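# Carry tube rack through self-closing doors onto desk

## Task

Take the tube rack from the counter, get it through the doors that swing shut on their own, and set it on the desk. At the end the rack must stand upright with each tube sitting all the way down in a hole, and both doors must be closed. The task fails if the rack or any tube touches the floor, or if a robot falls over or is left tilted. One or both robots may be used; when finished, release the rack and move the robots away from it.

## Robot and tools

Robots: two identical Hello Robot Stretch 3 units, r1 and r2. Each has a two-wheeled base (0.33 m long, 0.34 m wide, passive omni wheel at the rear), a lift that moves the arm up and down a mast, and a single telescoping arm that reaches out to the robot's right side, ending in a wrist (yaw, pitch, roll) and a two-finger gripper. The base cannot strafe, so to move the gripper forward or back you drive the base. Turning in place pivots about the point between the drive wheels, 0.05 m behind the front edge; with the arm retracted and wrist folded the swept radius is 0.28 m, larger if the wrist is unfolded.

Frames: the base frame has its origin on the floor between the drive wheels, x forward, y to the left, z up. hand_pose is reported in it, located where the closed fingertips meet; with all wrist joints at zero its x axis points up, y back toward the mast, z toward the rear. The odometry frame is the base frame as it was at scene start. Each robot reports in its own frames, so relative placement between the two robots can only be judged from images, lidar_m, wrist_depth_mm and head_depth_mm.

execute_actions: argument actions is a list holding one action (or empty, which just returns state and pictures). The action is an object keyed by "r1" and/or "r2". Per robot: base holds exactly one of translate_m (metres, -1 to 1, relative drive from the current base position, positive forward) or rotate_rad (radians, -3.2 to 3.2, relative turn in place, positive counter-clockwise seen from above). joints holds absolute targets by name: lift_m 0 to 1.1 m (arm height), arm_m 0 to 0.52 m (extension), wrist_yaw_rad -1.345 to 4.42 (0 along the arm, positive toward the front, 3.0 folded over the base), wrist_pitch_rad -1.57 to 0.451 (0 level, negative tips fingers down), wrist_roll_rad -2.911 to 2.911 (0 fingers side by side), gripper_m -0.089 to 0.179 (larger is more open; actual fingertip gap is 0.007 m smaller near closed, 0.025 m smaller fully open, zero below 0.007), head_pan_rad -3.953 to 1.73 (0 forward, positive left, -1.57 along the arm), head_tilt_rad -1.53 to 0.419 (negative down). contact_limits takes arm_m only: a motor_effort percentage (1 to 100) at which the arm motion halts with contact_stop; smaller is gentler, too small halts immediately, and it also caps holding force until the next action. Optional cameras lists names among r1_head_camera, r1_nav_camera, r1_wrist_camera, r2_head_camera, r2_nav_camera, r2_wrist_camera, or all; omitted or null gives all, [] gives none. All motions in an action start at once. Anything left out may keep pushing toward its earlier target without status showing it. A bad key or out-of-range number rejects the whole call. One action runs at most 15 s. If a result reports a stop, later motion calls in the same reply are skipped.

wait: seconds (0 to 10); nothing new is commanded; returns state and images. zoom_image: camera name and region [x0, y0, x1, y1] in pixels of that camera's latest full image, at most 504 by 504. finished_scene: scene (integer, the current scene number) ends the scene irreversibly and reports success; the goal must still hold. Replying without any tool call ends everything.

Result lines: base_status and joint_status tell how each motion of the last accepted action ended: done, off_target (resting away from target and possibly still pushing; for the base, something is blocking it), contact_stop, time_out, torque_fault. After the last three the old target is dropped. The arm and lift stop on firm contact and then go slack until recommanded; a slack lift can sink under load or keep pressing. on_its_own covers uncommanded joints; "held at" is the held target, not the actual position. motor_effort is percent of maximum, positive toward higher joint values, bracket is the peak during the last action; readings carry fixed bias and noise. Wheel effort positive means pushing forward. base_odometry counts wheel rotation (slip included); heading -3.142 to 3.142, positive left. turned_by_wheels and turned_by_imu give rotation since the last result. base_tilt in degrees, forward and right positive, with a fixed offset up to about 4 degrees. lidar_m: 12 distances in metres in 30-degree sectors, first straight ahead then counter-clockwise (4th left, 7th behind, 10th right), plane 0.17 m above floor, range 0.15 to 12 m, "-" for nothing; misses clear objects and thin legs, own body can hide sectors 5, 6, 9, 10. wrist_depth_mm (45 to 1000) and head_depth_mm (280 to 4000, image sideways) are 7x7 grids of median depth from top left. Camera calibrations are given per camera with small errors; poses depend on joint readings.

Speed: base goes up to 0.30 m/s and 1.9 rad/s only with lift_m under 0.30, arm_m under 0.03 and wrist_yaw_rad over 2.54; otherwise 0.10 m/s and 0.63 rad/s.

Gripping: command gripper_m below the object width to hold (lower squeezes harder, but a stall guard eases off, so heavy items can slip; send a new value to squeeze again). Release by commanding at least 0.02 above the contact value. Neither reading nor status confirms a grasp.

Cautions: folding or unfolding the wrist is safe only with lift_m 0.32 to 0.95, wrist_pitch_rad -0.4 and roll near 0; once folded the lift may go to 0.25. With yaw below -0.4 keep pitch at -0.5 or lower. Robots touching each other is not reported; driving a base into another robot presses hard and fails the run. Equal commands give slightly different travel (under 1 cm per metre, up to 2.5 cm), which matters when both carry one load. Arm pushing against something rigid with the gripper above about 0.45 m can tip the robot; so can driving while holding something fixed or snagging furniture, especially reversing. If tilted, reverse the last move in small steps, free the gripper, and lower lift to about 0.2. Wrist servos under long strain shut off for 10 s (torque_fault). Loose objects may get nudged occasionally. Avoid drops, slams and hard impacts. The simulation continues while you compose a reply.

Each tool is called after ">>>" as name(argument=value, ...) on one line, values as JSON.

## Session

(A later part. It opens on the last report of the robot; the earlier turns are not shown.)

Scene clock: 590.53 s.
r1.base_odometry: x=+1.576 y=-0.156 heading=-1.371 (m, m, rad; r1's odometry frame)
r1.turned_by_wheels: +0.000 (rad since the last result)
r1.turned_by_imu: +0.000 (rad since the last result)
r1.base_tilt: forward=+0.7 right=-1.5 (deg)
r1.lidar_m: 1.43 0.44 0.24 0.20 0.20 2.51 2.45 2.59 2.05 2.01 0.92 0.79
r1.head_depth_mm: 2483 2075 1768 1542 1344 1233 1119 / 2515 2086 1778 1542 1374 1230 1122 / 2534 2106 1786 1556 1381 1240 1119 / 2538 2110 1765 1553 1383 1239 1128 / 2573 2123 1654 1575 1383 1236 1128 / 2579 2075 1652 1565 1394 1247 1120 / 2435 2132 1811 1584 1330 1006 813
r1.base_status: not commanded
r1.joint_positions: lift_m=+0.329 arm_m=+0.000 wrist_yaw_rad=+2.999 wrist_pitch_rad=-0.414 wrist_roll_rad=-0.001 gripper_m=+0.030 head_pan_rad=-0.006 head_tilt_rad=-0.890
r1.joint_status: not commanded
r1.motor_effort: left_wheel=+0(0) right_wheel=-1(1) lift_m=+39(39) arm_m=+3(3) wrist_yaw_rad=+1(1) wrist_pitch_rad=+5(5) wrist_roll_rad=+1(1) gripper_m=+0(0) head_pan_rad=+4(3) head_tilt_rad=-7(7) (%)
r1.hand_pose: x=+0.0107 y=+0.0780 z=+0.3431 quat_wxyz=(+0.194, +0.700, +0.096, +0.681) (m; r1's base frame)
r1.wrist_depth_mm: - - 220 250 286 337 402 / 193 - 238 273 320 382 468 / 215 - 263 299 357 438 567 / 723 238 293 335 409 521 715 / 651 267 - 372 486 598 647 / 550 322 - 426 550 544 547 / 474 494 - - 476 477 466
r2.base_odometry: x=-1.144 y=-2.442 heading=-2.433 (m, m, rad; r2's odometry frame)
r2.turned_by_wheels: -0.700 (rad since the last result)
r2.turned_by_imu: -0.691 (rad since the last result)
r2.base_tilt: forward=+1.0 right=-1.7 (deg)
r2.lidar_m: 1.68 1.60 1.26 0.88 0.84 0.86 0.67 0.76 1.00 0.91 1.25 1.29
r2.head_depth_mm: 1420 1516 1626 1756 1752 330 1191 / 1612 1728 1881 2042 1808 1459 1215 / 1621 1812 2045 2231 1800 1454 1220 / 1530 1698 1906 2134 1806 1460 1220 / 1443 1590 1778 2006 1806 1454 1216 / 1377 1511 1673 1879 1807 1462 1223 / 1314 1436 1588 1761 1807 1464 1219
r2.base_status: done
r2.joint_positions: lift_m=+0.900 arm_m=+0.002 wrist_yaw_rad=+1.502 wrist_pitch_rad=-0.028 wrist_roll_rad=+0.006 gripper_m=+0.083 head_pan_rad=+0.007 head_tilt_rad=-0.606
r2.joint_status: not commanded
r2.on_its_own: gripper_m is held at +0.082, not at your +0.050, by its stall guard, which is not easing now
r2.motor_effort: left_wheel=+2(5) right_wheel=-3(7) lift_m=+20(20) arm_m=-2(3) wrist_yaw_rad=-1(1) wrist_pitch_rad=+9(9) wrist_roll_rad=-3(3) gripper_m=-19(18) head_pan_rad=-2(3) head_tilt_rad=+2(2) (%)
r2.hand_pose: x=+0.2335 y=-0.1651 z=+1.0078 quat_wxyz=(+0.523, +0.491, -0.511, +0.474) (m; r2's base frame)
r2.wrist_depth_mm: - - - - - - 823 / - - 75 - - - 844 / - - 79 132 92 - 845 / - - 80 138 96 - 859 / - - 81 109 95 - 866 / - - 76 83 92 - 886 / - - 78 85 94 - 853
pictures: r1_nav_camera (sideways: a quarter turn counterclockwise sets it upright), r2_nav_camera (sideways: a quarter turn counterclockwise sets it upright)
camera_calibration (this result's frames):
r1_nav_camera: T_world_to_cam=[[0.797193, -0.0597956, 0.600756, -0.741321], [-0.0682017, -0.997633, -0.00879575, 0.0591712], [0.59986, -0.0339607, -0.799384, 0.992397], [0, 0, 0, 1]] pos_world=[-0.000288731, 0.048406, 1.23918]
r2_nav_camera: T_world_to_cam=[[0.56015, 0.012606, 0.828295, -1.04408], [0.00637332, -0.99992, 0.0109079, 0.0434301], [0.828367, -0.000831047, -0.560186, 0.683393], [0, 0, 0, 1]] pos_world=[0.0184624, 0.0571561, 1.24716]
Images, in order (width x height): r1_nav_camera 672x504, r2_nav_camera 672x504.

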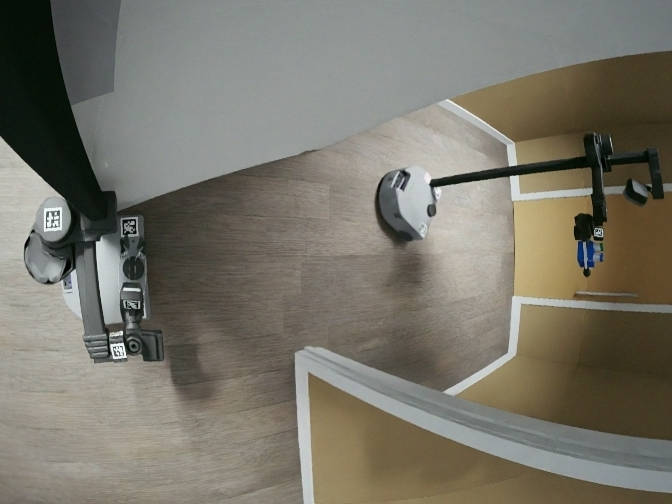

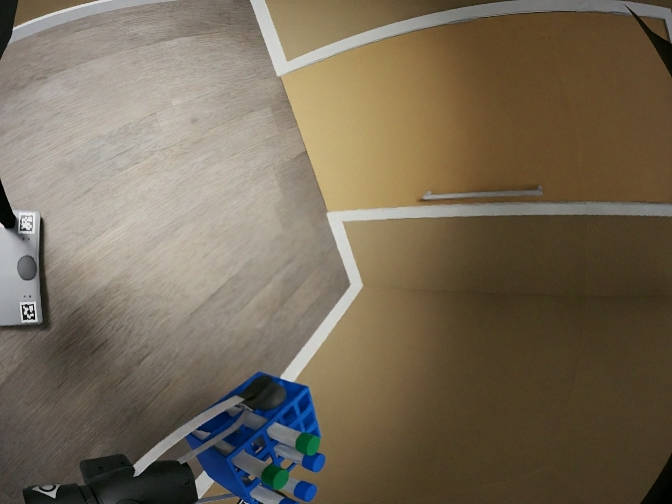

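>>> execute_actions(actions=[{"r2":{"base":{"rotate_rad":-0.6}}}], cameras=[])

>>> execute_actions(actions=[{"r2":{"base":{"translate_m":0.65}},"r1":{"base":{"translate_m":0.45}}}], cameras=["r1_nav_camera","r2_nav_camera"])

Scene clock: 596.47 s.
r1.base_odometry: x=+1.576 y=-0.156 heading=-1.371 (m, m, rad; r1's odometry frame)
r1.turned_by_wheels: +0.000 (rad since the last result)
r1.turned_by_imu: -0.001 (rad since the last result)
r1.base_tilt: forward=+0.8 right=-1.5 (deg)
r1.lidar_m: 1.42 0.44 0.24 0.21 0.20 2.51 2.45 2.59 2.06 2.01 0.92 0.79
r1.head_depth_mm: 2497 2064 1771 1547 1346 1228 1117 / 2506 2074 1792 1552 1368 1233 1118 / 2524 2105 1779 1549 1377 1235 1123 / 2559 2108 1799 1560 1375 1240 1130 / 2587 2125 1695 1570 1388 1246 1130 / 2504 2066 1665 1574 1399 1249 1120 / 2619 2131 1787 1567 1325 1006 812
r1.base_status: not commanded
r1.joint_positions: lift_m=+0.329 arm_m=+0.000 wrist_yaw_rad=+2.999 wrist_pitch_rad=-0.414 wrist_roll_rad=-0.001 gripper_m=+0.030 head_pan_rad=-0.006 head_tilt_rad=-0.890
r1.joint_status: not commanded
r1.motor_effort: left_wheel=+0(0) right_wheel=-1(1) lift_m=+39(39) arm_m=+3(3) wrist_yaw_rad=+1(0) wrist_pitch_rad=+6(5) wrist_roll_rad=+1(1) gripper_m=+0(1) head_pan_rad=+4(4) head_tilt_rad=-6(7) (%)
r1.hand_pose: x=+0.0107 y=+0.0780 z=+0.3431 quat_wxyz=(+0.194, +0.700, +0.096, +0.681) (m; r1's base frame)
r1.wrist_depth_mm: - - 221 250 287 337 411 / 193 - 238 273 318 383 471 / 214 - 264 303 359 441 574 / 749 240 295 333 407 519 705 / 653 268 - 369 487 597 637 / 552 321 - 419 541 537 540 / 475 488 - - 482 480 476
r2.base_odometry: x=-1.144 y=-2.442 heading=-3.033 (m, m, rad; r2's odometry frame)
r2.turned_by_wheels: -0.600 (rad since the last result)
r2.turned_by_imu: -0.592 (rad since the last result)
r2.base_tilt: forward=+1.0 right=-1.6 (deg)
r2.lidar_m: 1.27 1.58 1.60 1.38 0.91 0.84 0.85 0.66 0.67 1.42 0.91 1.25
r2.head_depth_mm: 1010 1099 1215 1349 1517 330 1194 / 1057 1156 1283 1435 1629 1455 1217 / 1107 1217 1355 1530 1692 1462 1218 / 1160 1286 1442 1654 1760 1458 1218 / 1217 1359 1542 1764 1813 1457 1220 / 1291 1440 1642 1911 1816 1459 1221 / 1363 1538 1766 2092 1808 1464 1219
r2.base_status: done
r2.joint_positions: lift_m=+0.900 arm_m=+0.002 wrist_yaw_rad=+1.502 wrist_pitch_rad=-0.028 wrist_roll_rad=+0.006 gripper_m=+0.083 head_pan_rad=+0.007 head_tilt_rad=-0.606
r2.joint_status: not commanded
r2.on_its_own: gripper_m is held at +0.082, not at your +0.050, by its stall guard, which is not easing now
r2.motor_effort: left_wheel=+2(5) right_wheel=-3(7) lift_m=+21(20) arm_m=-3(2) wrist_yaw_rad=-2(2) wrist_pitch_rad=+9(10) wrist_roll_rad=-3(3) gripper_m=-19(18) head_pan_rad=-2(4) head_tilt_rad=+2(2) (%)
r2.hand_pose: x=+0.2335 y=-0.1651 z=+1.0078 quat_wxyz=(+0.523, +0.491, -0.511, +0.474) (m; r2's base frame)
r2.wrist_depth_mm: - - - - - 925 870 / - - 75 - 97 959 882 / - - 78 133 94 977 903 / - - 80 139 97 - 918 / - - 82 109 96 - 946 / - - 76 83 92 - 964 / - - 78 85 94 - 958
pictures: none
No camera images: the call's "cameras" was empty. Leave "cameras" out to get every camera's image.

Scene clock: 603.93 s.
r1.base_odometry: x=+1.665 y=-0.597 heading=-1.371 (m, m, rad; r1's odometry frame)
r1.turned_by_wheels: +0.000 (rad since the last result)
r1.turned_by_imu: +0.003 (rad since the last result)
r1.base_tilt: forward=+0.7 right=-1.4 (deg)
r1.lidar_m: 1.33 1.43 0.33 0.24 0.23 0.24 0.32 2.72 2.08 0.74 0.49 1.25
r1.head_depth_mm: 2352 2077 1730 1549 1372 1228 1118 / 2307 1991 1551 1527 1370 1236 1122 / 2399 2100 1683 1559 1375 1232 1127 / 2399 2109 1795 1561 1382 1240 1124 / 2407 2113 1798 1559 1392 1250 1128 / 2419 2136 1822 1564 1390 1247 1128 / 2424 2140 1828 1583 1398 1254 1137
r1.base_status: done
r1.joint_positions: lift_m=+0.329 arm_m=+0.000 wrist_yaw_rad=+2.999 wrist_pitch_rad=-0.414 wrist_roll_rad=-0.001 gripper_m=+0.030 head_pan_rad=-0.006 head_tilt_rad=-0.890
r1.joint_status: not commanded
r1.motor_effort: left_wheel=-1(6) right_wheel=-1(5) lift_m=+39(38) arm_m=+3(3) wrist_yaw_rad=+0(0) wrist_pitch_rad=+5(5) wrist_roll_rad=+1(1) gripper_m=+0(1) head_pan_rad=+4(3) head_tilt_rad=-7(6) (%)
r1.hand_pose: x=+0.0107 y=+0.0780 z=+0.3431 quat_wxyz=(+0.194, +0.700, +0.096, +0.681) (m; r1's base frame)
r1.wrist_depth_mm: 192 - 261 318 407 524 - / 203 - 281 349 459 - - / 219 - 307 382 516 946 962 / 232 254 341 426 602 762 810 / 249 278 - 468 643 643 644 / 268 306 - 521 546 554 551 / 285 321 - - 479 470 475
r2.base_odometry: x=-1.790 y=-2.513 heading=-3.033 (m, m, rad; r2's odometry frame)
r2.turned_by_wheels: +0.000 (rad since the last result)
r2.turned_by_imu: +0.003 (rad since the last result)
r2.base_tilt: forward=+1.0 right=-1.7 (deg)
r2.lidar_m: 0.66 0.83 1.35 1.37 1.55 1.43 1.44 1.22 0.86 0.87 0.71 0.66
r2.head_depth_mm: 509 556 613 683 764 330 1067 / 532 584 647 725 825 957 1127 / 558 614 685 774 886 1040 1175 / 586 650 727 828 957 1140 1217 / 616 687 777 893 1050 1263 1218 / 651 730 829 962 1148 1359 1225 / 689 778 894 1048 1269 1426 1221
r2.base_status: done
r2.joint_positions: lift_m=+0.900 arm_m=+0.002 wrist_yaw_rad=+1.502 wrist_pitch_rad=-0.028 wrist_roll_rad=+0.006 gripper_m=+0.083 head_pan_rad=+0.007 head_tilt_rad=-0.606
r2.joint_status: not commanded
r2.on_its_own: gripper_m is held at +0.082, not at your +0.050, by its stall guard, which is not easing now
r2.motor_effort: left_wheel=+1(5) right_wheel=-3(4) lift_m=+21(20) arm_m=-3(2) wrist_yaw_rad=-2(1) wrist_pitch_rad=+9(9) wrist_roll_rad=-4(3) gripper_m=-19(19) head_pan_rad=-2(4) head_tilt_rad=+2(2) (%)
r2.hand_pose: x=+0.2335 y=-0.1651 z=+1.0078 quat_wxyz=(+0.523, +0.491, -0.511, +0.474) (m; r2's base frame)
r2.wrist_depth_mm: 759 656 584 520 476 434 405 / 787 685 75 531 98 446 413 / 813 709 79 134 94 454 423 / 858 739 80 139 97 463 429 / 889 780 82 109 96 466 436 / 947 447 76 83 92 - 443 / - 828 78 85 94 511 451
pictures: r1_nav_camera (sideways: a quarter turn counterclockwise sets it upright), r2_nav_camera (sideways: a quarter turn counterclockwise sets it upright)
camera_calibration (this result's frames):
r1_nav_camera: T_world_to_cam=[[0.797193, -0.0597957, 0.600757, -0.741321], [-0.0682019, -0.997633, -0.00879576, 0.0591712], [0.59986, -0.0339608, -0.799384, 0.992397], [0, 0, 0, 1]] pos_world=[-0.000288715, 0.048406, 1.23918]
r2_nav_camera: T_world_to_cam=[[0.560124, 0.0125969, 0.828313, -1.0441], [0.00635712, -0.99992, 0.0109078, 0.0434302], [0.828385, -0.000844055, -0.560159, 0.683358], [0, 0, 0, 1]] pos_world=[0.0184651, 0.057156, 1.24716]
Images, in order (width x height): r1_nav_camera 672x504, r2_nav_camera 672x504.

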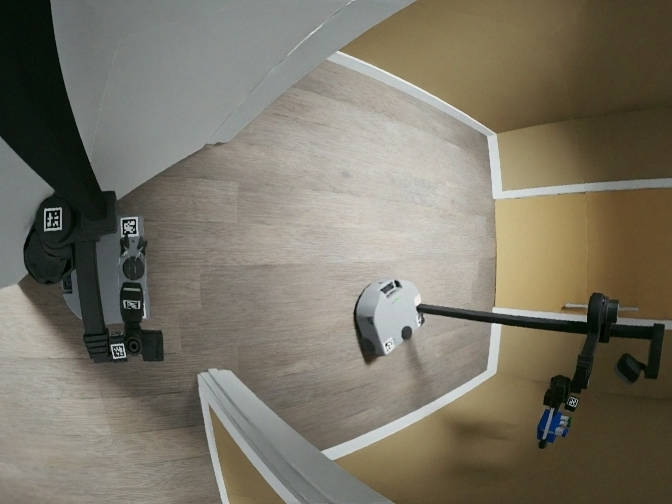

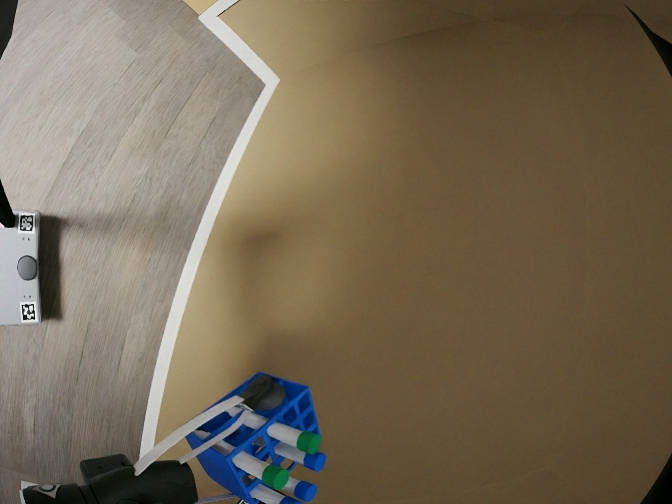

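>>> execute_actions(actions=[{"r2":{"base":{"translate_m":0.12}},"r1":{"base":{"translate_m":0.25}}}], cameras=[])

>>> execute_actions(actions=[{"r1":{"base":{"translate_m":0.25}}}], cameras=["r1_nav_camera"])

Scene clock: 610.90 s.
r1.base_odometry: x=+1.715 y=-0.842 heading=-1.371 (m, m, rad; r1's odometry frame)
r1.turned_by_wheels: +0.000 (rad since the last result)
r1.turned_by_imu: +0.001 (rad since the last result)
r1.base_tilt: forward=+0.9 right=-1.4 (deg)
r1.lidar_m: 2.33 1.41 0.48 0.31 0.25 0.25 0.28 0.45 2.11 0.43 1.09 1.10
r1.head_depth_mm: 2201 1984 1496 1398 1369 1231 1120 / 2190 2082 1770 1471 1369 1236 1116 / 2187 2098 1796 1558 1376 1233 1122 / 2206 2114 1799 1558 1384 1239 1126 / 2229 2117 1804 1573 1391 1248 1132 / 2198 2125 1819 1574 1393 1248 1133 / 2228 2140 1821 1583 1403 1244 1137
r1.base_status: done
r1.joint_positions: lift_m=+0.329 arm_m=+0.000 wrist_yaw_rad=+2.999 wrist_pitch_rad=-0.414 wrist_roll_rad=-0.001 gripper_m=+0.030 head_pan_rad=-0.006 head_tilt_rad=-0.890
r1.joint_status: not commanded
r1.motor_effort: left_wheel=-1(4) right_wheel=-1(5) lift_m=+39(39) arm_m=+3(3) wrist_yaw_rad=+0(1) wrist_pitch_rad=+5(4) wrist_roll_rad=+1(1) gripper_m=+0(0) head_pan_rad=+4(4) head_tilt_rad=-7(7) (%)
r1.hand_pose: x=+0.0107 y=+0.0780 z=+0.3431 quat_wxyz=(+0.194, +0.700, +0.096, +0.681) (m; r1's base frame)
r1.wrist_depth_mm: 216 - 348 470 - - - / 229 - 372 513 - - - / 243 - 407 560 - 975 - / 253 283 451 629 781 779 798 / 267 312 - 645 647 646 654 / 278 340 - 548 543 540 552 / 290 343 - - 480 477 478
r2.base_odometry: x=-1.909 y=-2.526 heading=-3.033 (m, m, rad; r2's odometry frame)
r2.turned_by_wheels: +0.000 (rad since the last result)
r2.turned_by_imu: +0.000 (rad since the last result)
r2.base_tilt: forward=+1.0 right=-1.7 (deg)
r2.lidar_m: 0.55 0.69 1.29 1.32 1.64 1.54 1.51 1.09 0.91 0.89 0.59 0.55
r2.head_depth_mm: 417 456 503 560 626 330 873 / 437 479 531 594 676 783 928 / 457 504 562 633 728 851 1028 / 480 533 596 678 787 933 1133 / 505 563 637 729 856 1032 1192 / 534 598 682 790 943 1163 1216 / 564 638 732 863 1045 1313 1222
r2.base_status: done
r2.joint_positions: lift_m=+0.900 arm_m=+0.002 wrist_yaw_rad=+1.502 wrist_pitch_rad=-0.028 wrist_roll_rad=+0.006 gripper_m=+0.083 head_pan_rad=+0.007 head_tilt_rad=-0.606
r2.joint_status: not commanded
r2.on_its_own: gripper_m is held at +0.082, not at your +0.050, by its stall guard, which is not easing now
r2.motor_effort: left_wheel=+1(5) right_wheel=-3(4) lift_m=+20(21) arm_m=-3(2) wrist_yaw_rad=-2(1) wrist_pitch_rad=+9(9) wrist_roll_rad=-3(3) gripper_m=-19(19) head_pan_rad=-3(3) head_tilt_rad=+2(2) (%)
r2.hand_pose: x=+0.2335 y=-0.1651 z=+1.0078 quat_wxyz=(+0.523, +0.491, -0.511, +0.474) (m; r2's base frame)
r2.wrist_depth_mm: 589 522 461 413 375 346 317 / 615 539 75 423 97 354 325 / 636 562 78 133 94 362 331 / 675 576 80 139 97 369 339 / 703 616 82 109 96 370 346 / 752 362 76 83 92 - 353 / 811 656 78 85 94 404 357
pictures: none
No camera images: the call's "cameras" was empty. Leave "cameras" out to get every camera's image.

Scene clock: 614.50 s.
r1.base_odometry: x=+1.764 y=-1.087 heading=-1.371 (m, m, rad; r1's odometry frame)
r1.turned_by_wheels: +0.000 (rad since the last result)
r1.turned_by_imu: +0.003 (rad since the last result)
r1.base_tilt: forward=+0.9 right=-1.5 (deg)
r1.lidar_m: 2.08 1.37 1.06 0.48 0.33 0.27 0.27 0.30 0.49 0.78 1.12 0.89
r1.head_depth_mm: 1956 2067 1768 1329 1262 1225 1113 / 1955 2074 1781 1546 1350 1233 1118 / 1973 2098 1784 1560 1375 1236 1122 / 1975 2099 1798 1558 1386 1242 1127 / 1975 2115 1794 1570 1389 1247 1129 / 1969 2130 1810 1586 1393 1250 1132 / 1979 2148 1818 1576 1395 1250 1134
r1.base_status: done
r1.joint_positions: lift_m=+0.329 arm_m=+0.000 wrist_yaw_rad=+2.999 wrist_pitch_rad=-0.414 wrist_roll_rad=-0.001 gripper_m=+0.030 head_pan_rad=-0.006 head_tilt_rad=-0.890
r1.joint_status: not commanded
r1.motor_effort: left_wheel=-3(4) right_wheel=-1(21) lift_m=+40(39) arm_m=+3(3) wrist_yaw_rad=+0(1) wrist_pitch_rad=+6(5) wrist_roll_rad=+1(1) gripper_m=+0(0) head_pan_rad=+4(3) head_tilt_rad=-6(7) (%)
r1.hand_pose: x=+0.0106 y=+0.0779 z=+0.3430 quat_wxyz=(+0.194, +0.700, +0.096, +0.681) (m; r1's base frame)
r1.wrist_depth_mm: 313 - 832 - - - - / 326 - 830 - - - - / 338 - 804 976 971 970 997 / 336 424 726 775 802 801 769 / 342 448 - 640 638 643 641 / 339 466 - 550 549 558 550 / 332 450 - - 475 478 475
r2.base_odometry: x=-1.909 y=-2.526 heading=-3.033 (m, m, rad; r2's odometry frame)
r2.turned_by_wheels: +0.000 (rad since the last result)
r2.turned_by_imu: +0.000 (rad since the last result)
r2.base_tilt: forward=+1.0 right=-1.7 (deg)
r2.lidar_m: 0.55 0.69 1.29 1.32 1.64 1.54 1.51 0.88 0.91 0.90 0.59 0.55
r2.head_depth_mm: 417 456 502 560 626 330 872 / 436 479 530 594 674 782 929 / 458 504 561 633 726 852 1028 / 480 532 596 678 788 934 1136 / 505 564 635 730 855 1034 1192 / 534 599 680 791 940 1163 1221 / 566 638 733 860 1045 1315 1219
r2.base_status: not commanded
r2.joint_positions: lift_m=+0.900 arm_m=+0.002 wrist_yaw_rad=+1.502 wrist_pitch_rad=-0.028 wrist_roll_rad=+0.006 gripper_m=+0.083 head_pan_rad=+0.007 head_tilt_rad=-0.606
r2.joint_status: not commanded
r2.on_its_own: gripper_m is held at +0.082, not at your +0.050, by its stall guard, which is not easing now
r2.motor_effort: left_wheel=+2(2) right_wheel=-3(3) lift_m=+20(20) arm_m=-2(2) wrist_yaw_rad=-1(1) wrist_pitch_rad=+9(10) wrist_roll_rad=-3(3) gripper_m=-19(19) head_pan_rad=-3(4) head_tilt_rad=+2(2) (%)
r2.hand_pose: x=+0.2335 y=-0.1651 z=+1.0078 quat_wxyz=(+0.523, +0.491, -0.511, +0.474) (m; r2's base frame)
r2.wrist_depth_mm: 589 517 461 412 376 343 316 / 611 539 75 422 97 351 325 / 636 562 79 134 94 361 333 / 664 583 80 139 97 370 337 / 710 614 82 109 96 368 345 / 754 363 76 83 92 - 353 / 818 652 78 85 94 403 355
pictures: r1_nav_camera (sideways: a quarter turn counterclockwise sets it upright)
camera_calibration (this result's frames):
r1_nav_camera: T_world_to_cam=[[0.797498, -0.0597861, 0.600351, -0.740795], [-0.0681922, -0.997634, -0.00876408, 0.0591299], [0.599455, -0.0339499, -0.799688, 0.992796], [0, 0, 0, 1]] pos_world=[-0.000321245, 0.0484061, 1.23918]
Images, in order (width x height): r1_nav_camera 672x504.

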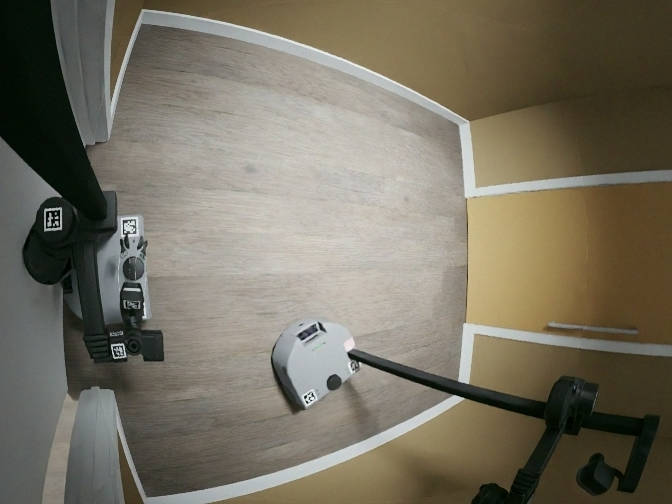

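>>> execute_actions(actions=[{"r1":{"base":{"translate_m":0.2}}}], cameras=[])

>>> execute_actions(actions=[{"r1":{"base":{"rotate_rad":0.6}}}], cameras=[])

>>> execute_actions(actions=[{"r1":{"base":{"translate_m":0.7}}}], cameras=[])

>>> execute_actions(actions=[{"r1":{"base":{"rotate_rad":-0.45},"joints":{"lift_m":0.9,"head_tilt_rad":-0.5}}}], cameras=["r1_nav_camera"])

Scene clock: 625.17 s.
r1.base_odometry: x=+1.804 y=-1.283 heading=-1.371 (m, m, rad; r1's odometry frame)
r1.turned_by_wheels: +0.000 (rad since the last result)
r1.turned_by_imu: +0.000 (rad since the last result)
r1.base_tilt: forward=+0.7 right=-1.4 (deg)
r1.lidar_m: 1.88 1.35 1.05 1.02 0.56 0.43 0.42 0.45 0.59 1.06 0.74 0.75
r1.head_depth_mm: 1778 1962 1767 1551 1205 1177 1119 / 1770 2000 1773 1547 1378 1233 1121 / 1778 2005 1782 1552 1379 1236 1123 / 1778 2004 1797 1560 1378 1237 1129 / 1787 2013 1797 1562 1384 1244 1129 / 1794 2017 1812 1571 1395 1247 1134 / 1799 2044 1812 1585 1395 1252 1139
r1.base_status: done
r1.joint_positions: lift_m=+0.329 arm_m=+0.000 wrist_yaw_rad=+2.999 wrist_pitch_rad=-0.414 wrist_roll_rad=-0.001 gripper_m=+0.030 head_pan_rad=-0.006 head_tilt_rad=-0.890
r1.joint_status: not commanded
r1.motor_effort: left_wheel=-2(3) right_wheel=+1(5) lift_m=+40(39) arm_m=+3(3) wrist_yaw_rad=+0(0) wrist_pitch_rad=+6(5) wrist_roll_rad=+1(1) gripper_m=+0(0) head_pan_rad=+4(4) head_tilt_rad=-6(7) (%)
r1.hand_pose: x=+0.0106 y=+0.0779 z=+0.3430 quat_wxyz=(+0.194, +0.700, +0.096, +0.681) (m; r1's base frame)
r1.wrist_depth_mm: 431 - 964 995 - - - / 465 - - - - - - / 496 - - 979 965 988 997 / 539 603 779 759 787 766 782 / 566 629 - 640 635 651 641 / 535 553 - 551 549 553 548 / 469 500 - - 479 477 468
r2.base_odometry: x=-1.909 y=-2.526 heading=-3.033 (m, m, rad; r2's odometry frame)
r2.turned_by_wheels: +0.000 (rad since the last result)
r2.turned_by_imu: +0.000 (rad since the last result)
r2.base_tilt: forward=+0.9 right=-1.7 (deg)
r2.lidar_m: 0.56 0.70 1.29 1.32 1.64 1.55 1.51 0.74 0.91 0.90 0.59 0.55
r2.head_depth_mm: 418 456 502 559 626 330 876 / 436 479 530 595 677 780 928 / 457 504 562 632 727 850 1030 / 480 532 596 678 787 933 1134 / 505 563 635 729 857 1035 1192 / 533 598 680 791 943 1163 1223 / 566 639 734 861 1042 1315 1220
r2.base_status: not commanded
r2.joint_positions: lift_m=+0.900 arm_m=+0.002 wrist_yaw_rad=+1.502 wrist_pitch_rad=-0.028 wrist_roll_rad=+0.006 gripper_m=+0.083 head_pan_rad=+0.007 head_tilt_rad=-0.606
r2.joint_status: not commanded
r2.on_its_own: gripper_m is held at +0.082, not at your +0.050, by its stall guard, which is not easing now
r2.motor_effort: left_wheel=+1(2) right_wheel=-2(3) lift_m=+21(21) arm_m=-3(2) wrist_yaw_rad=-2(3) wrist_pitch_rad=+10(10) wrist_roll_rad=-3(3) gripper_m=-19(19) head_pan_rad=-2(4) head_tilt_rad=+2(2) (%)
r2.hand_pose: x=+0.2335 y=-0.1651 z=+1.0078 quat_wxyz=(+0.523, +0.491, -0.511, +0.474) (m; r2's base frame)
r2.wrist_depth_mm: 588 522 462 416 377 346 316 / 614 545 75 422 97 352 323 / 640 554 79 133 94 356 330 / 667 586 80 139 97 370 340 / 706 611 82 109 96 371 345 / 750 363 76 83 92 - 352 / 813 653 78 85 94 403 355
pictures: none
No camera images: the call's "cameras" was empty. Leave "cameras" out to get every camera's image.

Scene clock: 627.07 s.
r1.base_odometry: x=+1.804 y=-1.283 heading=-0.772 (m, m, rad; r1's odometry frame)
r1.turned_by_wheels: +0.600 (rad since the last result)
r1.turned_by_imu: +0.598 (rad since the last result)
r1.base_tilt: forward=+0.8 right=-1.5 (deg)
r1.lidar_m: 1.27 1.03 0.85 0.53 0.43 0.42 0.46 0.59 1.07 0.75 0.76 1.88
r1.head_depth_mm: 1834 2009 1767 1540 1362 1230 1116 / 1951 2083 1782 1546 1374 1227 1119 / 1878 2052 1788 1553 1376 1232 1121 / 1621 1864 1803 1564 1386 1241 1124 / 1434 1621 1751 1566 1383 1247 1132 / 1285 1431 1617 1575 1386 1249 1136 / 1163 1280 1441 1536 1394 1256 1137
r1.base_status: done
r1.joint_positions: lift_m=+0.329 arm_m=+0.000 wrist_yaw_rad=+2.999 wrist_pitch_rad=-0.414 wrist_roll_rad=-0.001 gripper_m=+0.030 head_pan_rad=-0.006 head_tilt_rad=-0.890
r1.joint_status: not commanded
r1.motor_effort: left_wheel=-2(6) right_wheel=+3(5) lift_m=+39(38) arm_m=+3(3) wrist_yaw_rad=+0(0) wrist_pitch_rad=+5(5) wrist_roll_rad=+1(1) gripper_m=+0(0) head_pan_rad=+4(4) head_tilt_rad=-6(6) (%)
r1.hand_pose: x=+0.0106 y=+0.0779 z=+0.3430 quat_wxyz=(+0.194, +0.700, +0.096, +0.681) (m; r1's base frame)
r1.wrist_depth_mm: 348 - 554 703 - 902 800 / 368 - 597 768 - 962 841 / 391 - 671 844 986 970 905 / 403 465 719 736 769 771 770 / 430 500 - 643 638 656 651 / 442 528 - 557 541 545 543 / 460 499 - - 479 485 481
r2.base_odometry: x=-1.909 y=-2.526 heading=-3.033 (m, m, rad; r2's odometry frame)
r2.turned_by_wheels: +0.000 (rad since the last result)
r2.turned_by_imu: +0.000 (rad since the last result)
r2.base_tilt: forward=+1.1 right=-1.8 (deg)
r2.lidar_m: 0.55 0.69 1.30 1.32 1.64 1.54 1.51 0.74 0.91 0.90 0.59 0.55
r2.head_depth_mm: 417 456 503 559 625 330 874 / 437 479 531 593 675 782 929 / 458 504 561 633 725 852 1030 / 480 532 596 677 786 933 1136 / 505 563 635 729 856 1034 1194 / 534 599 681 791 938 1164 1218 / 565 637 735 861 1041 1313 1222
r2.base_status: not commanded
r2.joint_positions: lift_m=+0.900 arm_m=+0.002 wrist_yaw_rad=+1.502 wrist_pitch_rad=-0.028 wrist_roll_rad=+0.006 gripper_m=+0.083 head_pan_rad=+0.007 head_tilt_rad=-0.606
r2.joint_status: not commanded
r2.on_its_own: gripper_m is held at +0.082, not at your +0.050, by its stall guard, which is not easing now
r2.motor_effort: left_wheel=+2(2) right_wheel=-3(3) lift_m=+21(20) arm_m=-2(2) wrist_yaw_rad=-1(1) wrist_pitch_rad=+9(9) wrist_roll_rad=-3(3) gripper_m=-20(20) head_pan_rad=-3(3) head_tilt_rad=+2(2) (%)
r2.hand_pose: x=+0.2335 y=-0.1651 z=+1.0078 quat_wxyz=(+0.523, +0.491, -0.511, +0.474) (m; r2's base frame)
r2.wrist_depth_mm: 594 520 463 414 374 343 315 / 615 539 75 422 97 351 323 / 642 555 79 133 94 360 332 / 674 580 80 139 97 370 339 / 712 616 82 109 96 371 345 / 752 363 76 83 92 - 355 / 820 650 78 85 94 403 355
pictures: none
No camera images: the call's "cameras" was empty. Leave "cameras" out to get every camera's image.

Scene clock: 635.30 s.
r1.base_odometry: x=+2.306 y=-1.771 heading=-0.772 (m, m, rad; r1's odometry frame)
r1.turned_by_wheels: +0.000 (rad since the last result)
r1.turned_by_imu: +0.005 (rad since the last result)
r1.base_tilt: forward=+0.8 right=-1.6 (deg)
r1.lidar_m: 0.72 0.59 0.58 0.64 0.89 0.87 1.07 1.52 0.84 1.64 1.35 1.33
r1.head_depth_mm: 1305 1474 1664 1537 1364 1230 1118 / 1234 1490 1705 1542 1373 1229 1119 / 1042 1232 1510 1556 1372 1233 1125 / 905 1044 1246 1477 1378 1237 1123 / 799 903 1047 1235 1361 1243 1128 / 713 799 907 1046 1237 1249 1132 / 648 715 799 906 1050 1200 1134
r1.base_status: done
r1.joint_positions: lift_m=+0.329 arm_m=+0.000 wrist_yaw_rad=+2.999 wrist_pitch_rad=-0.414 wrist_roll_rad=-0.001 gripper_m=+0.030 head_pan_rad=-0.006 head_tilt_rad=-0.890
r1.joint_status: not commanded
r1.motor_effort: left_wheel=-3(3) right_wheel=+2(6) lift_m=+39(39) arm_m=+3(3) wrist_yaw_rad=+0(0) wrist_pitch_rad=+5(5) wrist_roll_rad=+1(1) gripper_m=+0(0) head_pan_rad=+4(4) head_tilt_rad=-6(7) (%)
r1.hand_pose: x=+0.0106 y=+0.0779 z=+0.3430 quat_wxyz=(+0.194, +0.700, +0.096, +0.681) (m; r1's base frame)
r1.wrist_depth_mm: 724 - 772 667 575 511 460 / 744 - 858 731 635 545 495 / 781 - 884 796 674 599 521 / 781 775 766 782 726 628 561 / 648 646 - 645 650 640 594 / 547 551 - 545 545 535 543 / 479 494 - - 482 479 481
r2.base_odometry: x=-1.909 y=-2.526 heading=-3.033 (m, m, rad; r2's odometry frame)
r2.turned_by_wheels: +0.000 (rad since the last result)
r2.turned_by_imu: -0.001 (rad since the last result)
r2.base_tilt: forward=+0.9 right=-1.5 (deg)
r2.lidar_m: 0.55 0.69 1.29 1.32 1.64 0.93 1.01 1.08 0.91 0.90 0.59 0.55
r2.head_depth_mm: 418 456 503 558 626 330 875 / 437 479 530 593 675 782 930 / 457 504 561 634 724 849 1030 / 481 532 597 678 785 933 1138 / 505 563 636 729 856 1034 1190 / 534 598 680 791 940 1162 1217 / 565 638 732 860 1044 1313 1220
r2.base_status: not commanded
r2.joint_positions: lift_m=+0.900 arm_m=+0.002 wrist_yaw_rad=+1.502 wrist_pitch_rad=-0.028 wrist_roll_rad=+0.006 gripper_m=+0.083 head_pan_rad=+0.007 head_tilt_rad=-0.606
r2.joint_status: not commanded
r2.on_its_own: gripper_m is held at +0.082, not at your +0.050, by its stall guard, which is not easing now
r2.motor_effort: left_wheel=+2(2) right_wheel=-3(2) lift_m=+21(20) arm_m=-3(2) wrist_yaw_rad=-1(1) wrist_pitch_rad=+10(10) wrist_roll_rad=-3(3) gripper_m=-19(19) head_pan_rad=-3(3) head_tilt_rad=+2(2) (%)
r2.hand_pose: x=+0.2335 y=-0.1651 z=+1.0078 quat_wxyz=(+0.523, +0.491, -0.511, +0.474) (m; r2's base frame)
r2.wrist_depth_mm: 591 521 460 413 375 343 317 / 621 538 75 419 97 351 323 / 640 564 79 133 94 359 329 / 668 582 80 139 97 367 336 / 708 618 82 109 96 369 346 / 748 362 76 83 92 - 355 / 816 661 78 85 94 401 357
pictures: none
No camera images: the call's "cameras" was empty. Leave "cameras" out to get every camera's image.

Scene clock: 641.30 s.
r1.base_odometry: x=+2.306 y=-1.771 heading=-1.222 (m, m, rad; r1's odometry frame)
r1.turned_by_wheels: -0.450 (rad since the last result)
r1.turned_by_imu: -0.450 (rad since the last result)
r1.base_tilt: forward=+0.7 right=-1.3 (deg)
r1.lidar_m: 1.23 0.69 0.59 0.58 0.67 0.87 0.87 1.10 1.51 0.84 1.58 1.34
r1.head_depth_mm: 1100 1194 1311 1456 1632 1503 1278 / 1111 1211 1325 1480 1668 1516 1286 / 1131 1239 1363 1517 1692 1520 1284 / 1158 1260 1392 1553 1725 1527 1293 / 1176 1286 1423 1601 1769 1528 1300 / 1196 1292 1395 1493 1533 1481 1302 / 1103 1129 1153 1182 1213 1244 1249
r1.base_status: done
r1.joint_positions: lift_m=+0.899 arm_m=+0.000 wrist_yaw_rad=+2.999 wrist_pitch_rad=-0.414 wrist_roll_rad=-0.001 gripper_m=+0.030 head_pan_rad=-0.006 head_tilt_rad=-0.507
r1.joint_status: all done
r1.motor_effort: left_wheel=+2(6) right_wheel=-1(3) lift_m=+40(40) arm_m=+3(3) wrist_yaw_rad=+0(1) wrist_pitch_rad=+6(5) wrist_roll_rad=+1(1) gripper_m=+0(1) head_pan_rad=+3(4) head_tilt_rad=+5(40) (%)
r1.hand_pose: x=+0.0106 y=+0.0779 z=+0.9130 quat_wxyz=(+0.194, +0.700, +0.096, +0.681) (m; r1's base frame)
r1.wrist_depth_mm: 611 - 593 574 571 559 560 / 675 - 652 640 631 612 610 / 749 - 737 719 688 669 670 / 851 832 805 784 765 764 730 / 953 954 - 892 862 840 856 / - - - - 967 997 950 / - - - - - - -
r2.base_odometry: x=-1.909 y=-2.526 heading=-3.033 (m, m, rad; r2's odometry frame)
r2.turned_by_wheels: +0.000 (rad since the last result)
r2.turned_by_imu: +0.000 (rad since the last result)
r2.base_tilt: forward=+1.0 right=-1.6 (deg)
r2.lidar_m: 0.55 0.69 1.30 1.32 1.64 0.93 1.51 1.08 0.91 0.90 0.59 0.55
r2.head_depth_mm: 417 456 502 560 625 330 875 / 437 479 530 594 675 781 931 / 458 505 561 633 727 852 1029 / 480 531 596 678 787 934 1137 / 505 563 636 730 856 1036 1191 / 533 598 682 790 941 1162 1219 / 565 639 734 859 1044 1314 1220
r2.base_status: not commanded
r2.joint_positions: lift_m=+0.900 arm_m=+0.002 wrist_yaw_rad=+1.502 wrist_pitch_rad=-0.028 wrist_roll_rad=+0.006 gripper_m=+0.083 head_pan_rad=+0.007 head_tilt_rad=-0.606
r2.joint_status: not commanded
r2.on_its_own: gripper_m is held at +0.082, not at your +0.050, by its stall guard, which is not easing now
r2.motor_effort: left_wheel=+1(2) right_wheel=-2(3) lift_m=+20(20) arm_m=-2(2) wrist_yaw_rad=-2(2) wrist_pitch_rad=+9(9) wrist_roll_rad=-3(3) gripper_m=-19(19) head_pan_rad=-2(2) head_tilt_rad=+2(2) (%)
r2.hand_pose: x=+0.2335 y=-0.1651 z=+1.0078 quat_wxyz=(+0.523, +0.491, -0.511, +0.474) (m; r2's base frame)
r2.wrist_depth_mm: 590 519 461 413 373 343 317 / 608 541 75 419 97 352 325 / 640 560 79 133 94 360 332 / 667 591 80 139 97 370 339 / 712 610 82 109 96 371 348 / 757 362 76 83 91 - 353 / 824 656 78 85 94 401 355
pictures: r1_nav_camera (sideways: a quarter turn counterclockwise sets it upright)
camera_calibration (this result's frames):
r1_nav_camera: T_world_to_cam=[[0.515042, -0.058148, 0.85519, -1.07121], [-0.0603918, -0.997679, -0.0314651, 0.0886467], [0.855035, -0.0354407, -0.517358, 0.624007], [0, 0, 0, 1]] pos_world=[0.023525, 0.0482674, 1.24171]
Images, in order (width x height): r1_nav_camera 672x504.

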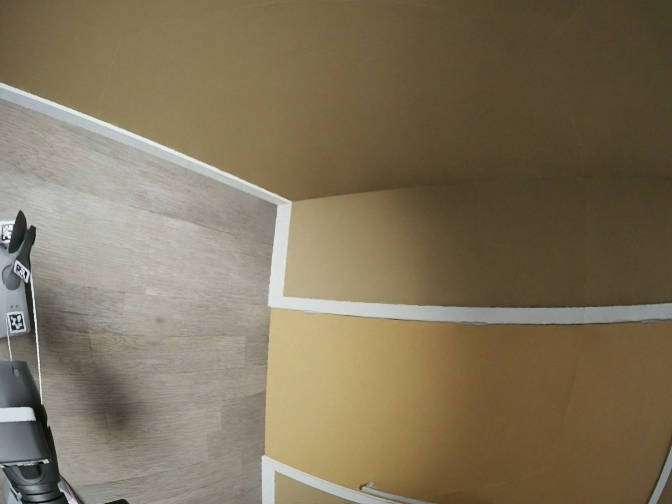

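>>> execute_actions(actions=[{"r1":{"base":{"rotate_rad":-0.26},"joints":{"wrist_yaw_rad":0.35,"gripper_m":0.085}}}], cameras=[])

>>> execute_actions(actions=[{"r1":{"base":{"translate_m":0.75},"joints":{"wrist_pitch_rad":0,"head_pan_rad":-1.0,"head_tilt_rad":-0.4,"arm_m":0.3}}}], cameras=["r1_nav_camera","r1_wrist_camera"])

Scene clock: 647.57 s.
r1.base_odometry: x=+2.306 y=-1.771 heading=-1.481 (m, m, rad; r1's odometry frame)
r1.turned_by_wheels: -0.260 (rad since the last result)
r1.turned_by_imu: -0.260 (rad since the last result)
r1.base_tilt: forward=+0.7 right=-1.5 (deg)
r1.lidar_m: 1.33 0.85 0.61 0.58 0.60 0.81 0.87 1.00 1.28 0.84 1.55 1.40
r1.head_depth_mm: 1153 1262 1393 1555 1719 1508 1279 / 1146 1255 1388 1545 1715 1509 1282 / 1144 1252 1379 1528 1687 1517 1291 / 1135 1241 1358 1514 1696 1530 1301 / 1119 1223 1346 1503 1694 1540 1299 / 1125 1220 1339 1490 1682 1545 1305 / 1111 1214 1334 1486 1676 1555 1317
r1.base_status: done
r1.joint_positions: lift_m=+0.899 arm_m=+0.000 wrist_yaw_rad=+0.353 wrist_pitch_rad=-0.414 wrist_roll_rad=-0.001 gripper_m=+0.085 head_pan_rad=-0.006 head_tilt_rad=-0.507
r1.joint_status: all done
r1.motor_effort: left_wheel=+2(6) right_wheel=-1(4) lift_m=+39(39) arm_m=+3(3) wrist_yaw_rad=-3(4) wrist_pitch_rad=+6(5) wrist_roll_rad=+1(1) gripper_m=+1(81) head_pan_rad=+4(4) head_tilt_rad=+5(5) (%)
r1.hand_pose: x=+0.0562 y=-0.3558 z=+0.9130 quat_wxyz=(+0.707, +0.265, -0.655, -0.022) (m; r1's base frame)
r1.wrist_depth_mm: - - - - - - - / - - - - - - - / - - - - - - - / - - - - - - - / - - - - - - - / - - - - - - - / - - - - 910 - -
r2.base_odometry: x=-1.909 y=-2.526 heading=-3.033 (m, m, rad; r2's odometry frame)
r2.turned_by_wheels: +0.000 (rad since the last result)
r2.turned_by_imu: +0.000 (rad since the last result)
r2.base_tilt: forward=+1.0 right=-1.6 (deg)
r2.lidar_m: 0.55 0.69 1.29 1.32 1.64 0.93 1.51 1.08 0.91 0.90 0.59 0.55
r2.head_depth_mm: 418 456 503 559 626 330 874 / 437 478 530 594 675 783 929 / 457 504 562 634 725 850 1028 / 481 532 596 679 786 933 1135 / 506 563 636 731 857 1036 1193 / 534 598 682 790 938 1160 1220 / 565 637 734 861 1043 1316 1222
r2.base_status: not commanded
r2.joint_positions: lift_m=+0.900 arm_m=+0.002 wrist_yaw_rad=+1.502 wrist_pitch_rad=-0.028 wrist_roll_rad=+0.006 gripper_m=+0.083 head_pan_rad=+0.007 head_tilt_rad=-0.606
r2.joint_status: not commanded
r2.on_its_own: gripper_m is held at +0.082, not at your +0.050, by its stall guard, which is not easing now
r2.motor_effort: left_wheel=+2(2) right_wheel=-2(3) lift_m=+20(20) arm_m=-2(2) wrist_yaw_rad=-2(1) wrist_pitch_rad=+9(9) wrist_roll_rad=-3(3) gripper_m=-19(19) head_pan_rad=-2(3) head_tilt_rad=+2(2) (%)
r2.hand_pose: x=+0.2335 y=-0.1651 z=+1.0078 quat_wxyz=(+0.523, +0.491, -0.511, +0.474) (m; r2's base frame)
r2.wrist_depth_mm: 588 526 461 413 377 343 316 / 617 536 75 423 97 352 322 / 640 564 79 133 94 362 332 / 671 584 80 139 97 371 338 / 696 620 82 109 96 368 347 / 745 363 76 83 92 - 355 / 813 658 78 85 94 400 358
pictures: none
No camera images: the call's "cameras" was empty. Leave "cameras" out to get every camera's image.

Scene clock: 656.30 s.
r1.base_odometry: x=+2.373 y=-2.518 heading=-1.481 (m, m, rad; r1's odometry frame)
r1.turned_by_wheels: +0.000 (rad since the last result)
r1.turned_by_imu: +0.003 (rad since the last result)
r1.base_tilt: forward=+0.7 right=-1.5 (deg)
r1.lidar_m: 0.58 0.61 0.63 0.60 0.62 0.83 1.63 1.77 1.01 1.49 0.86 0.62
r1.head_depth_mm: 1275 1353 1452 1568 1716 1646 1361 / 1317 1424 1541 1667 1818 1651 1370 / 1171 1264 1363 1483 1628 1611 1373 / 988 1051 1097 1178 1286 1402 1381 / 846 905 959 1015 1082 1156 1249 / 757 791 831 877 927 980 1045 / 680 706 738 770 810 854 899
r1.base_status: done
r1.joint_positions: lift_m=+0.899 arm_m=+0.300 wrist_yaw_rad=+0.351 wrist_pitch_rad=-0.023 wrist_roll_rad=-0.001 gripper_m=+0.085 head_pan_rad=-0.993 head_tilt_rad=-0.408
r1.joint_status: all done
r1.motor_effort: left_wheel=+1(6) right_wheel=-1(1) lift_m=+39(39) arm_m=+4(4) wrist_yaw_rad=-1(3) wrist_pitch_rad=+8(9) wrist_roll_rad=+1(1) gripper_m=+0(0) head_pan_rad=-5(56) head_tilt_rad=+6(20) (%)
r1.hand_pose: x=+0.0665 y=-0.6846 z=+1.0082 quat_wxyz=(+0.698, +0.132, -0.694, +0.115) (m; r1's base frame)
r1.wrist_depth_mm: 525 696 947 938 851 788 749 / 538 718 - 975 908 818 786 / 534 723 - 993 941 852 791 / 561 730 - - 968 911 809 / 549 717 - - - 911 853 / 574 696 - - - 944 869 / 528 786 - - - - 918
r2.base_odometry: x=-1.909 y=-2.526 heading=-3.033 (m, m, rad; r2's odometry frame)
r2.turned_by_wheels: +0.000 (rad since the last result)
r2.turned_by_imu: -0.001 (rad since the last result)
r2.base_tilt: forward=+1.0 right=-1.5 (deg)
r2.lidar_m: 0.55 0.69 1.30 1.32 1.26 1.54 1.51 1.08 0.91 0.90 0.59 0.55
r2.head_depth_mm: 417 455 503 560 624 329 873 / 436 479 530 595 674 782 928 / 457 504 562 633 726 851 1029 / 480 533 595 677 786 937 1133 / 505 563 636 730 857 1035 1189 / 534 599 682 789 943 1161 1218 / 565 639 733 860 1045 1316 1223
r2.base_status: not commanded
r2.joint_positions: lift_m=+0.900 arm_m=+0.002 wrist_yaw_rad=+1.502 wrist_pitch_rad=-0.028 wrist_roll_rad=+0.006 gripper_m=+0.083 head_pan_rad=+0.007 head_tilt_rad=-0.606
r2.joint_status: not commanded
r2.on_its_own: gripper_m is held at +0.082, not at your +0.050, by its stall guard, which is not easing now
r2.motor_effort: left_wheel=+1(2) right_wheel=-3(2) lift_m=+20(20) arm_m=-2(2) wrist_yaw_rad=-2(1) wrist_pitch_rad=+9(10) wrist_roll_rad=-3(3) gripper_m=-19(19) head_pan_rad=-3(3) head_tilt_rad=+1(2) (%)
r2.hand_pose: x=+0.2335 y=-0.1651 z=+1.0078 quat_wxyz=(+0.523, +0.491, -0.511, +0.474) (m; r2's base frame)
r2.wrist_depth_mm: 587 521 463 413 373 344 316 / 619 541 75 421 97 351 322 / 637 557 79 134 94 358 331 / 673 576 80 139 97 369 339 / 711 614 82 109 96 369 347 / 743 361 76 83 92 - 355 / 815 655 78 85 94 402 356
pictures: r1_nav_camera (sideways: a quarter turn counterclockwise sets it upright), r1_wrist_camera
camera_calibration (this result's frames):
r1_nav_camera: T_world_to_cam=[[0.187801, -0.389048, 0.901872, -1.1301], [-0.864005, -0.502144, -0.036698, 0.100366], [0.467147, -0.77233, -0.430443, 0.513279], [0, 0, 0, 1]] pos_world=[0.0591743, 0.00715509, 1.24383]
r1_wrist_camera: T_world_to_cam=[[-0.949492, -0.312323, -0.0303044, -0.123119], [-0.0506348, 0.247809, -0.967485, 1.17286], [0.309678, -0.917085, -0.251107, -0.232312], [0, 0, 0, 1]] pos_world=[0.0144291, -0.542148, 1.07266]
Images, in order (width x height): r1_nav_camera 672x504, r1_wrist_camera 644x364.

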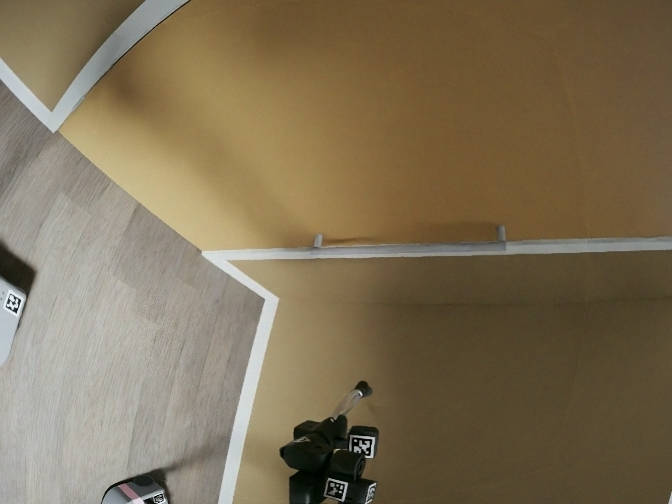

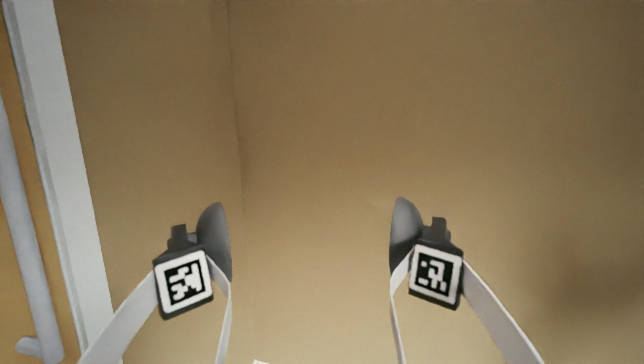

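>>> execute_actions(actions=[{"r1":{"base":{"translate_m":0.4},"joints":{"arm_m":0.25,"head_pan_rad":-1.4,"head_tilt_rad":-0.5}}}], cameras=["r1_nav_camera","r1_wrist_camera"])

Scene clock: 666.50 s.
r1.base_odometry: x=+2.408 y=-2.917 heading=-1.481 (m, m, rad; r1's odometry frame)
r1.turned_by_wheels: +0.000 (rad since the last result)
r1.turned_by_imu: +0.001 (rad since the last result)
r1.base_tilt: forward=+0.8 right=-1.5 (deg)
r1.lidar_m: 0.18 0.18 0.27 0.61 0.63 0.85 2.03 1.29 1.54 0.80 0.28 0.20
r1.head_depth_mm: 1231 1337 1455 - 1750 1523 1289 / 1243 1355 1481 - 1748 1526 1298 / 1259 1370 1499 1675 1805 1537 1297 / 1229 1295 972 1202 1450 1429 1274 / 689 759 771 790 805 822 842 / 527 533 540 549 556 566 576 / 409 412 416 420 426 431 438
r1.base_status: done
r1.joint_positions: lift_m=+0.899 arm_m=+0.250 wrist_yaw_rad=+0.351 wrist_pitch_rad=-0.023 wrist_roll_rad=-0.001 gripper_m=+0.085 head_pan_rad=-1.393 head_tilt_rad=-0.493
r1.joint_status: all done
r1.motor_effort: left_wheel=+1(6) right_wheel=+0(3) lift_m=+40(39) arm_m=-6(8) wrist_yaw_rad=-2(1) wrist_pitch_rad=+9(8) wrist_roll_rad=+1(1) gripper_m=+1(0) head_pan_rad=-4(39) head_tilt_rad=-4(20) (%)
r1.hand_pose: x=+0.0665 y=-0.6353 z=+1.0082 quat_wxyz=(+0.698, +0.132, -0.694, +0.115) (m; r1's base frame)
r1.wrist_depth_mm: 177 221 323 583 900 815 771 / 180 224 328 605 937 884 796 / 181 226 329 620 955 896 847 / 183 229 339 638 996 947 868 / 184 230 376 657 - 972 917 / 185 215 402 679 - 951 901 / 185 247 356 705 - - 968
r2.base_odometry: x=-1.909 y=-2.526 heading=-3.033 (m, m, rad; r2's odometry frame)
r2.turned_by_wheels: +0.000 (rad since the last result)
r2.turned_by_imu: -0.001 (rad since the last result)
r2.base_tilt: forward=+0.9 right=-1.7 (deg)
r2.lidar_m: 0.55 0.70 1.29 1.32 1.43 1.54 1.51 1.08 0.91 0.89 0.59 0.55
r2.head_depth_mm: 418 456 503 560 626 330 876 / 437 479 530 594 675 782 929 / 457 504 561 633 725 853 1031 / 480 532 597 678 785 933 1133 / 506 564 635 730 857 1037 1192 / 534 598 681 790 941 1163 1219 / 566 638 733 860 1044 1317 1218
r2.base_status: not commanded
r2.joint_positions: lift_m=+0.900 arm_m=+0.002 wrist_yaw_rad=+1.502 wrist_pitch_rad=-0.028 wrist_roll_rad=+0.006 gripper_m=+0.083 head_pan_rad=+0.007 head_tilt_rad=-0.606
r2.joint_status: not commanded
r2.on_its_own: gripper_m is held at +0.082, not at your +0.050, by its stall guard, which is not easing now
r2.motor_effort: left_wheel=+1(2) right_wheel=-2(2) lift_m=+20(20) arm_m=-2(2) wrist_yaw_rad=-2(2) wrist_pitch_rad=+10(9) wrist_roll_rad=-3(3) gripper_m=-19(18) head_pan_rad=-3(2) head_tilt_rad=+2(2) (%)
r2.hand_pose: x=+0.2335 y=-0.1651 z=+1.0078 quat_wxyz=(+0.523, +0.491, -0.511, +0.474) (m; r2's base frame)
r2.wrist_depth_mm: 593 519 463 411 374 343 318 / 615 535 75 422 97 350 323 / 644 557 79 133 94 360 331 / 677 591 80 139 97 369 338 / 704 619 82 109 96 371 346 / 749 362 76 83 91 - 354 / 817 656 78 85 94 404 355
pictures: r1_nav_camera (sideways: a quarter turn counterclockwise sets it upright), r1_wrist_camera
camera_calibration (this result's frames):
r1_nav_camera: T_world_to_cam=[[0.0348627, -0.505381, 0.862192, -1.07741], [-0.991837, -0.123375, -0.0322123, 0.0953018], [0.122652, -0.854031, -0.505557, 0.613119], [0, 0, 0, 1]] pos_world=[0.056885, -0.0091232, 1.24197]
r1_wrist_camera: T_world_to_cam=[[-0.949492, -0.312323, -0.0303045, -0.107721], [-0.0506347, 0.247809, -0.967485, 1.16064], [0.309677, -0.917085, -0.251107, -0.187101], [0, 0, 0, 1]] pos_world=[0.0144291, -0.492849, 1.07266]
Images, in order (width x height): r1_nav_camera 672x504, r1_wrist_camera 644x364.

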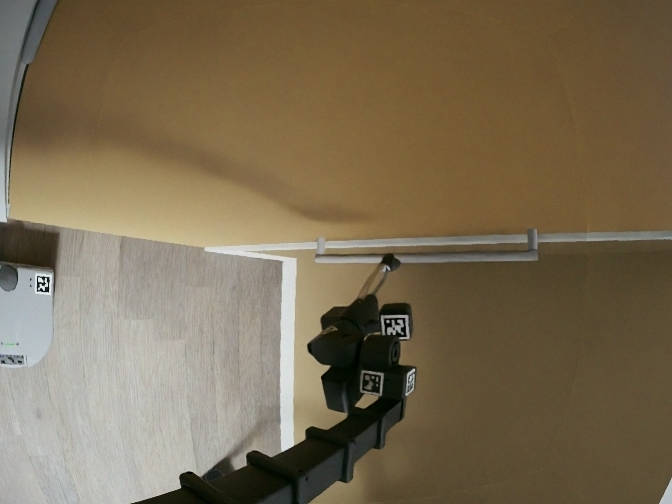

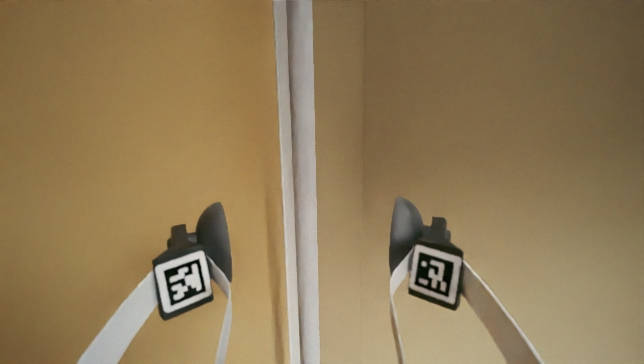

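>>> execute_actions(actions=[{"r1":{"joints":{"arm_m":0.31}}}], cameras=["r1_nav_camera","r1_wrist_camera"])

Scene clock: 670.07 s.
r1.base_odometry: x=+2.408 y=-2.917 heading=-1.481 (m, m, rad; r1's odometry frame)
r1.turned_by_wheels: +0.000 (rad since the last result)
r1.turned_by_imu: -0.001 (rad since the last result)
r1.base_tilt: forward=+0.8 right=-1.4 (deg)
r1.lidar_m: 0.18 0.18 0.27 0.61 0.63 0.85 2.02 1.29 1.54 0.80 0.28 0.20
r1.head_depth_mm: 1226 1334 1440 - 1760 1514 1293 / 1244 1351 1462 - 1801 1518 1297 / 1256 1368 1474 1703 1823 1535 1296 / 1235 1304 969 1203 1449 1435 1281 / 689 757 774 788 806 823 845 / 528 535 540 549 557 567 577 / 409 413 416 420 426 431 437
r1.base_status: not commanded
r1.joint_positions: lift_m=+0.899 arm_m=+0.310 wrist_yaw_rad=+0.351 wrist_pitch_rad=-0.023 wrist_roll_rad=-0.001 gripper_m=+0.085 head_pan_rad=-1.393 head_tilt_rad=-0.493
r1.joint_status: all done
r1.motor_effort: left_wheel=+1(1) right_wheel=+0(1) lift_m=+40(40) arm_m=+5(5) wrist_yaw_rad=-2(1) wrist_pitch_rad=+8(8) wrist_roll_rad=+1(1) gripper_m=+1(1) head_pan_rad=-5(5) head_tilt_rad=-4(4) (%)
r1.hand_pose: x=+0.0665 y=-0.6946 z=+1.0082 quat_wxyz=(+0.698, +0.132, -0.694, +0.115) (m; r1's base frame)
r1.wrist_depth_mm: 180 225 299 582 853 803 741 / 180 225 308 615 881 808 763 / 182 228 312 615 941 844 793 / 183 229 314 649 940 881 813 / 186 231 370 675 991 902 841 / 186 218 403 685 - 917 855 / 185 250 358 702 - 993 891
r2.base_odometry: x=-1.909 y=-2.526 heading=-3.033 (m, m, rad; r2's odometry frame)
r2.turned_by_wheels: +0.000 (rad since the last result)
r2.turned_by_imu: +0.000 (rad since the last result)
r2.base_tilt: forward=+1.0 right=-1.6 (deg)
r2.lidar_m: 0.55 0.69 1.29 1.32 1.43 1.55 1.51 1.08 0.91 0.89 0.59 0.55
r2.head_depth_mm: 418 456 502 558 626 330 876 / 437 479 530 593 675 781 928 / 458 504 561 634 727 851 1028 / 480 532 596 679 788 934 1137 / 505 562 635 729 857 1036 1197 / 534 598 682 790 936 1159 1220 / 566 639 733 861 1043 1313 1224
r2.base_status: not commanded
r2.joint_positions: lift_m=+0.900 arm_m=+0.002 wrist_yaw_rad=+1.502 wrist_pitch_rad=-0.028 wrist_roll_rad=+0.006 gripper_m=+0.083 head_pan_rad=+0.007 head_tilt_rad=-0.606
r2.joint_status: not commanded
r2.on_its_own: gripper_m is held at +0.082, not at your +0.050, by its stall guard, which is not easing now
r2.motor_effort: left_wheel=+1(2) right_wheel=-3(2) lift_m=+20(20) arm_m=-2(2) wrist_yaw_rad=-2(2) wrist_pitch_rad=+9(9) wrist_roll_rad=-3(3) gripper_m=-20(19) head_pan_rad=-2(3) head_tilt_rad=+2(2) (%)
r2.hand_pose: x=+0.2335 y=-0.1651 z=+1.0078 quat_wxyz=(+0.523, +0.491, -0.511, +0.474) (m; r2's base frame)
r2.wrist_depth_mm: 581 518 463 414 375 343 317 / 618 536 75 421 98 353 324 / 643 558 79 133 94 360 333 / 678 578 80 139 97 369 339 / 708 611 82 109 96 369 346 / 757 363 76 83 91 - 355 / 821 658 78 85 94 401 358
pictures: r1_nav_camera (sideways: a quarter turn counterclockwise sets it upright), r1_wrist_camera
camera_calibration (this result's frames):
r1_nav_camera: T_world_to_cam=[[0.0348315, -0.505454, 0.86215, -1.07736], [-0.991848, -0.123286, -0.0322078, 0.0952961], [0.122571, -0.854001, -0.505628, 0.613212], [0, 0, 0, 1]] pos_world=[0.0568833, -0.00912273, 1.24197]
r1_wrist_camera: T_world_to_cam=[[-0.949492, -0.312323, -0.0303043, -0.126242], [-0.0506348, 0.247809, -0.967485, 1.17534], [0.309678, -0.917085, -0.251107, -0.241483], [0, 0, 0, 1]] pos_world=[0.0144291, -0.552148, 1.07266]
Images, in order (width x height): r1_nav_camera 672x504, r1_wrist_camera 644x364.

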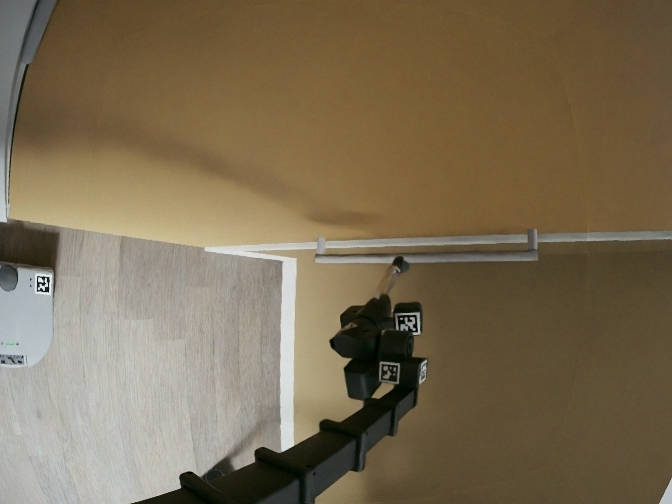

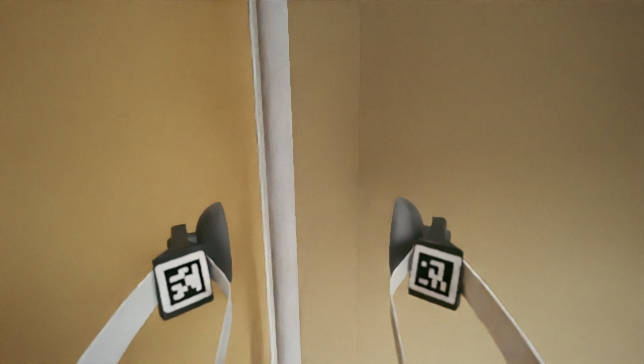

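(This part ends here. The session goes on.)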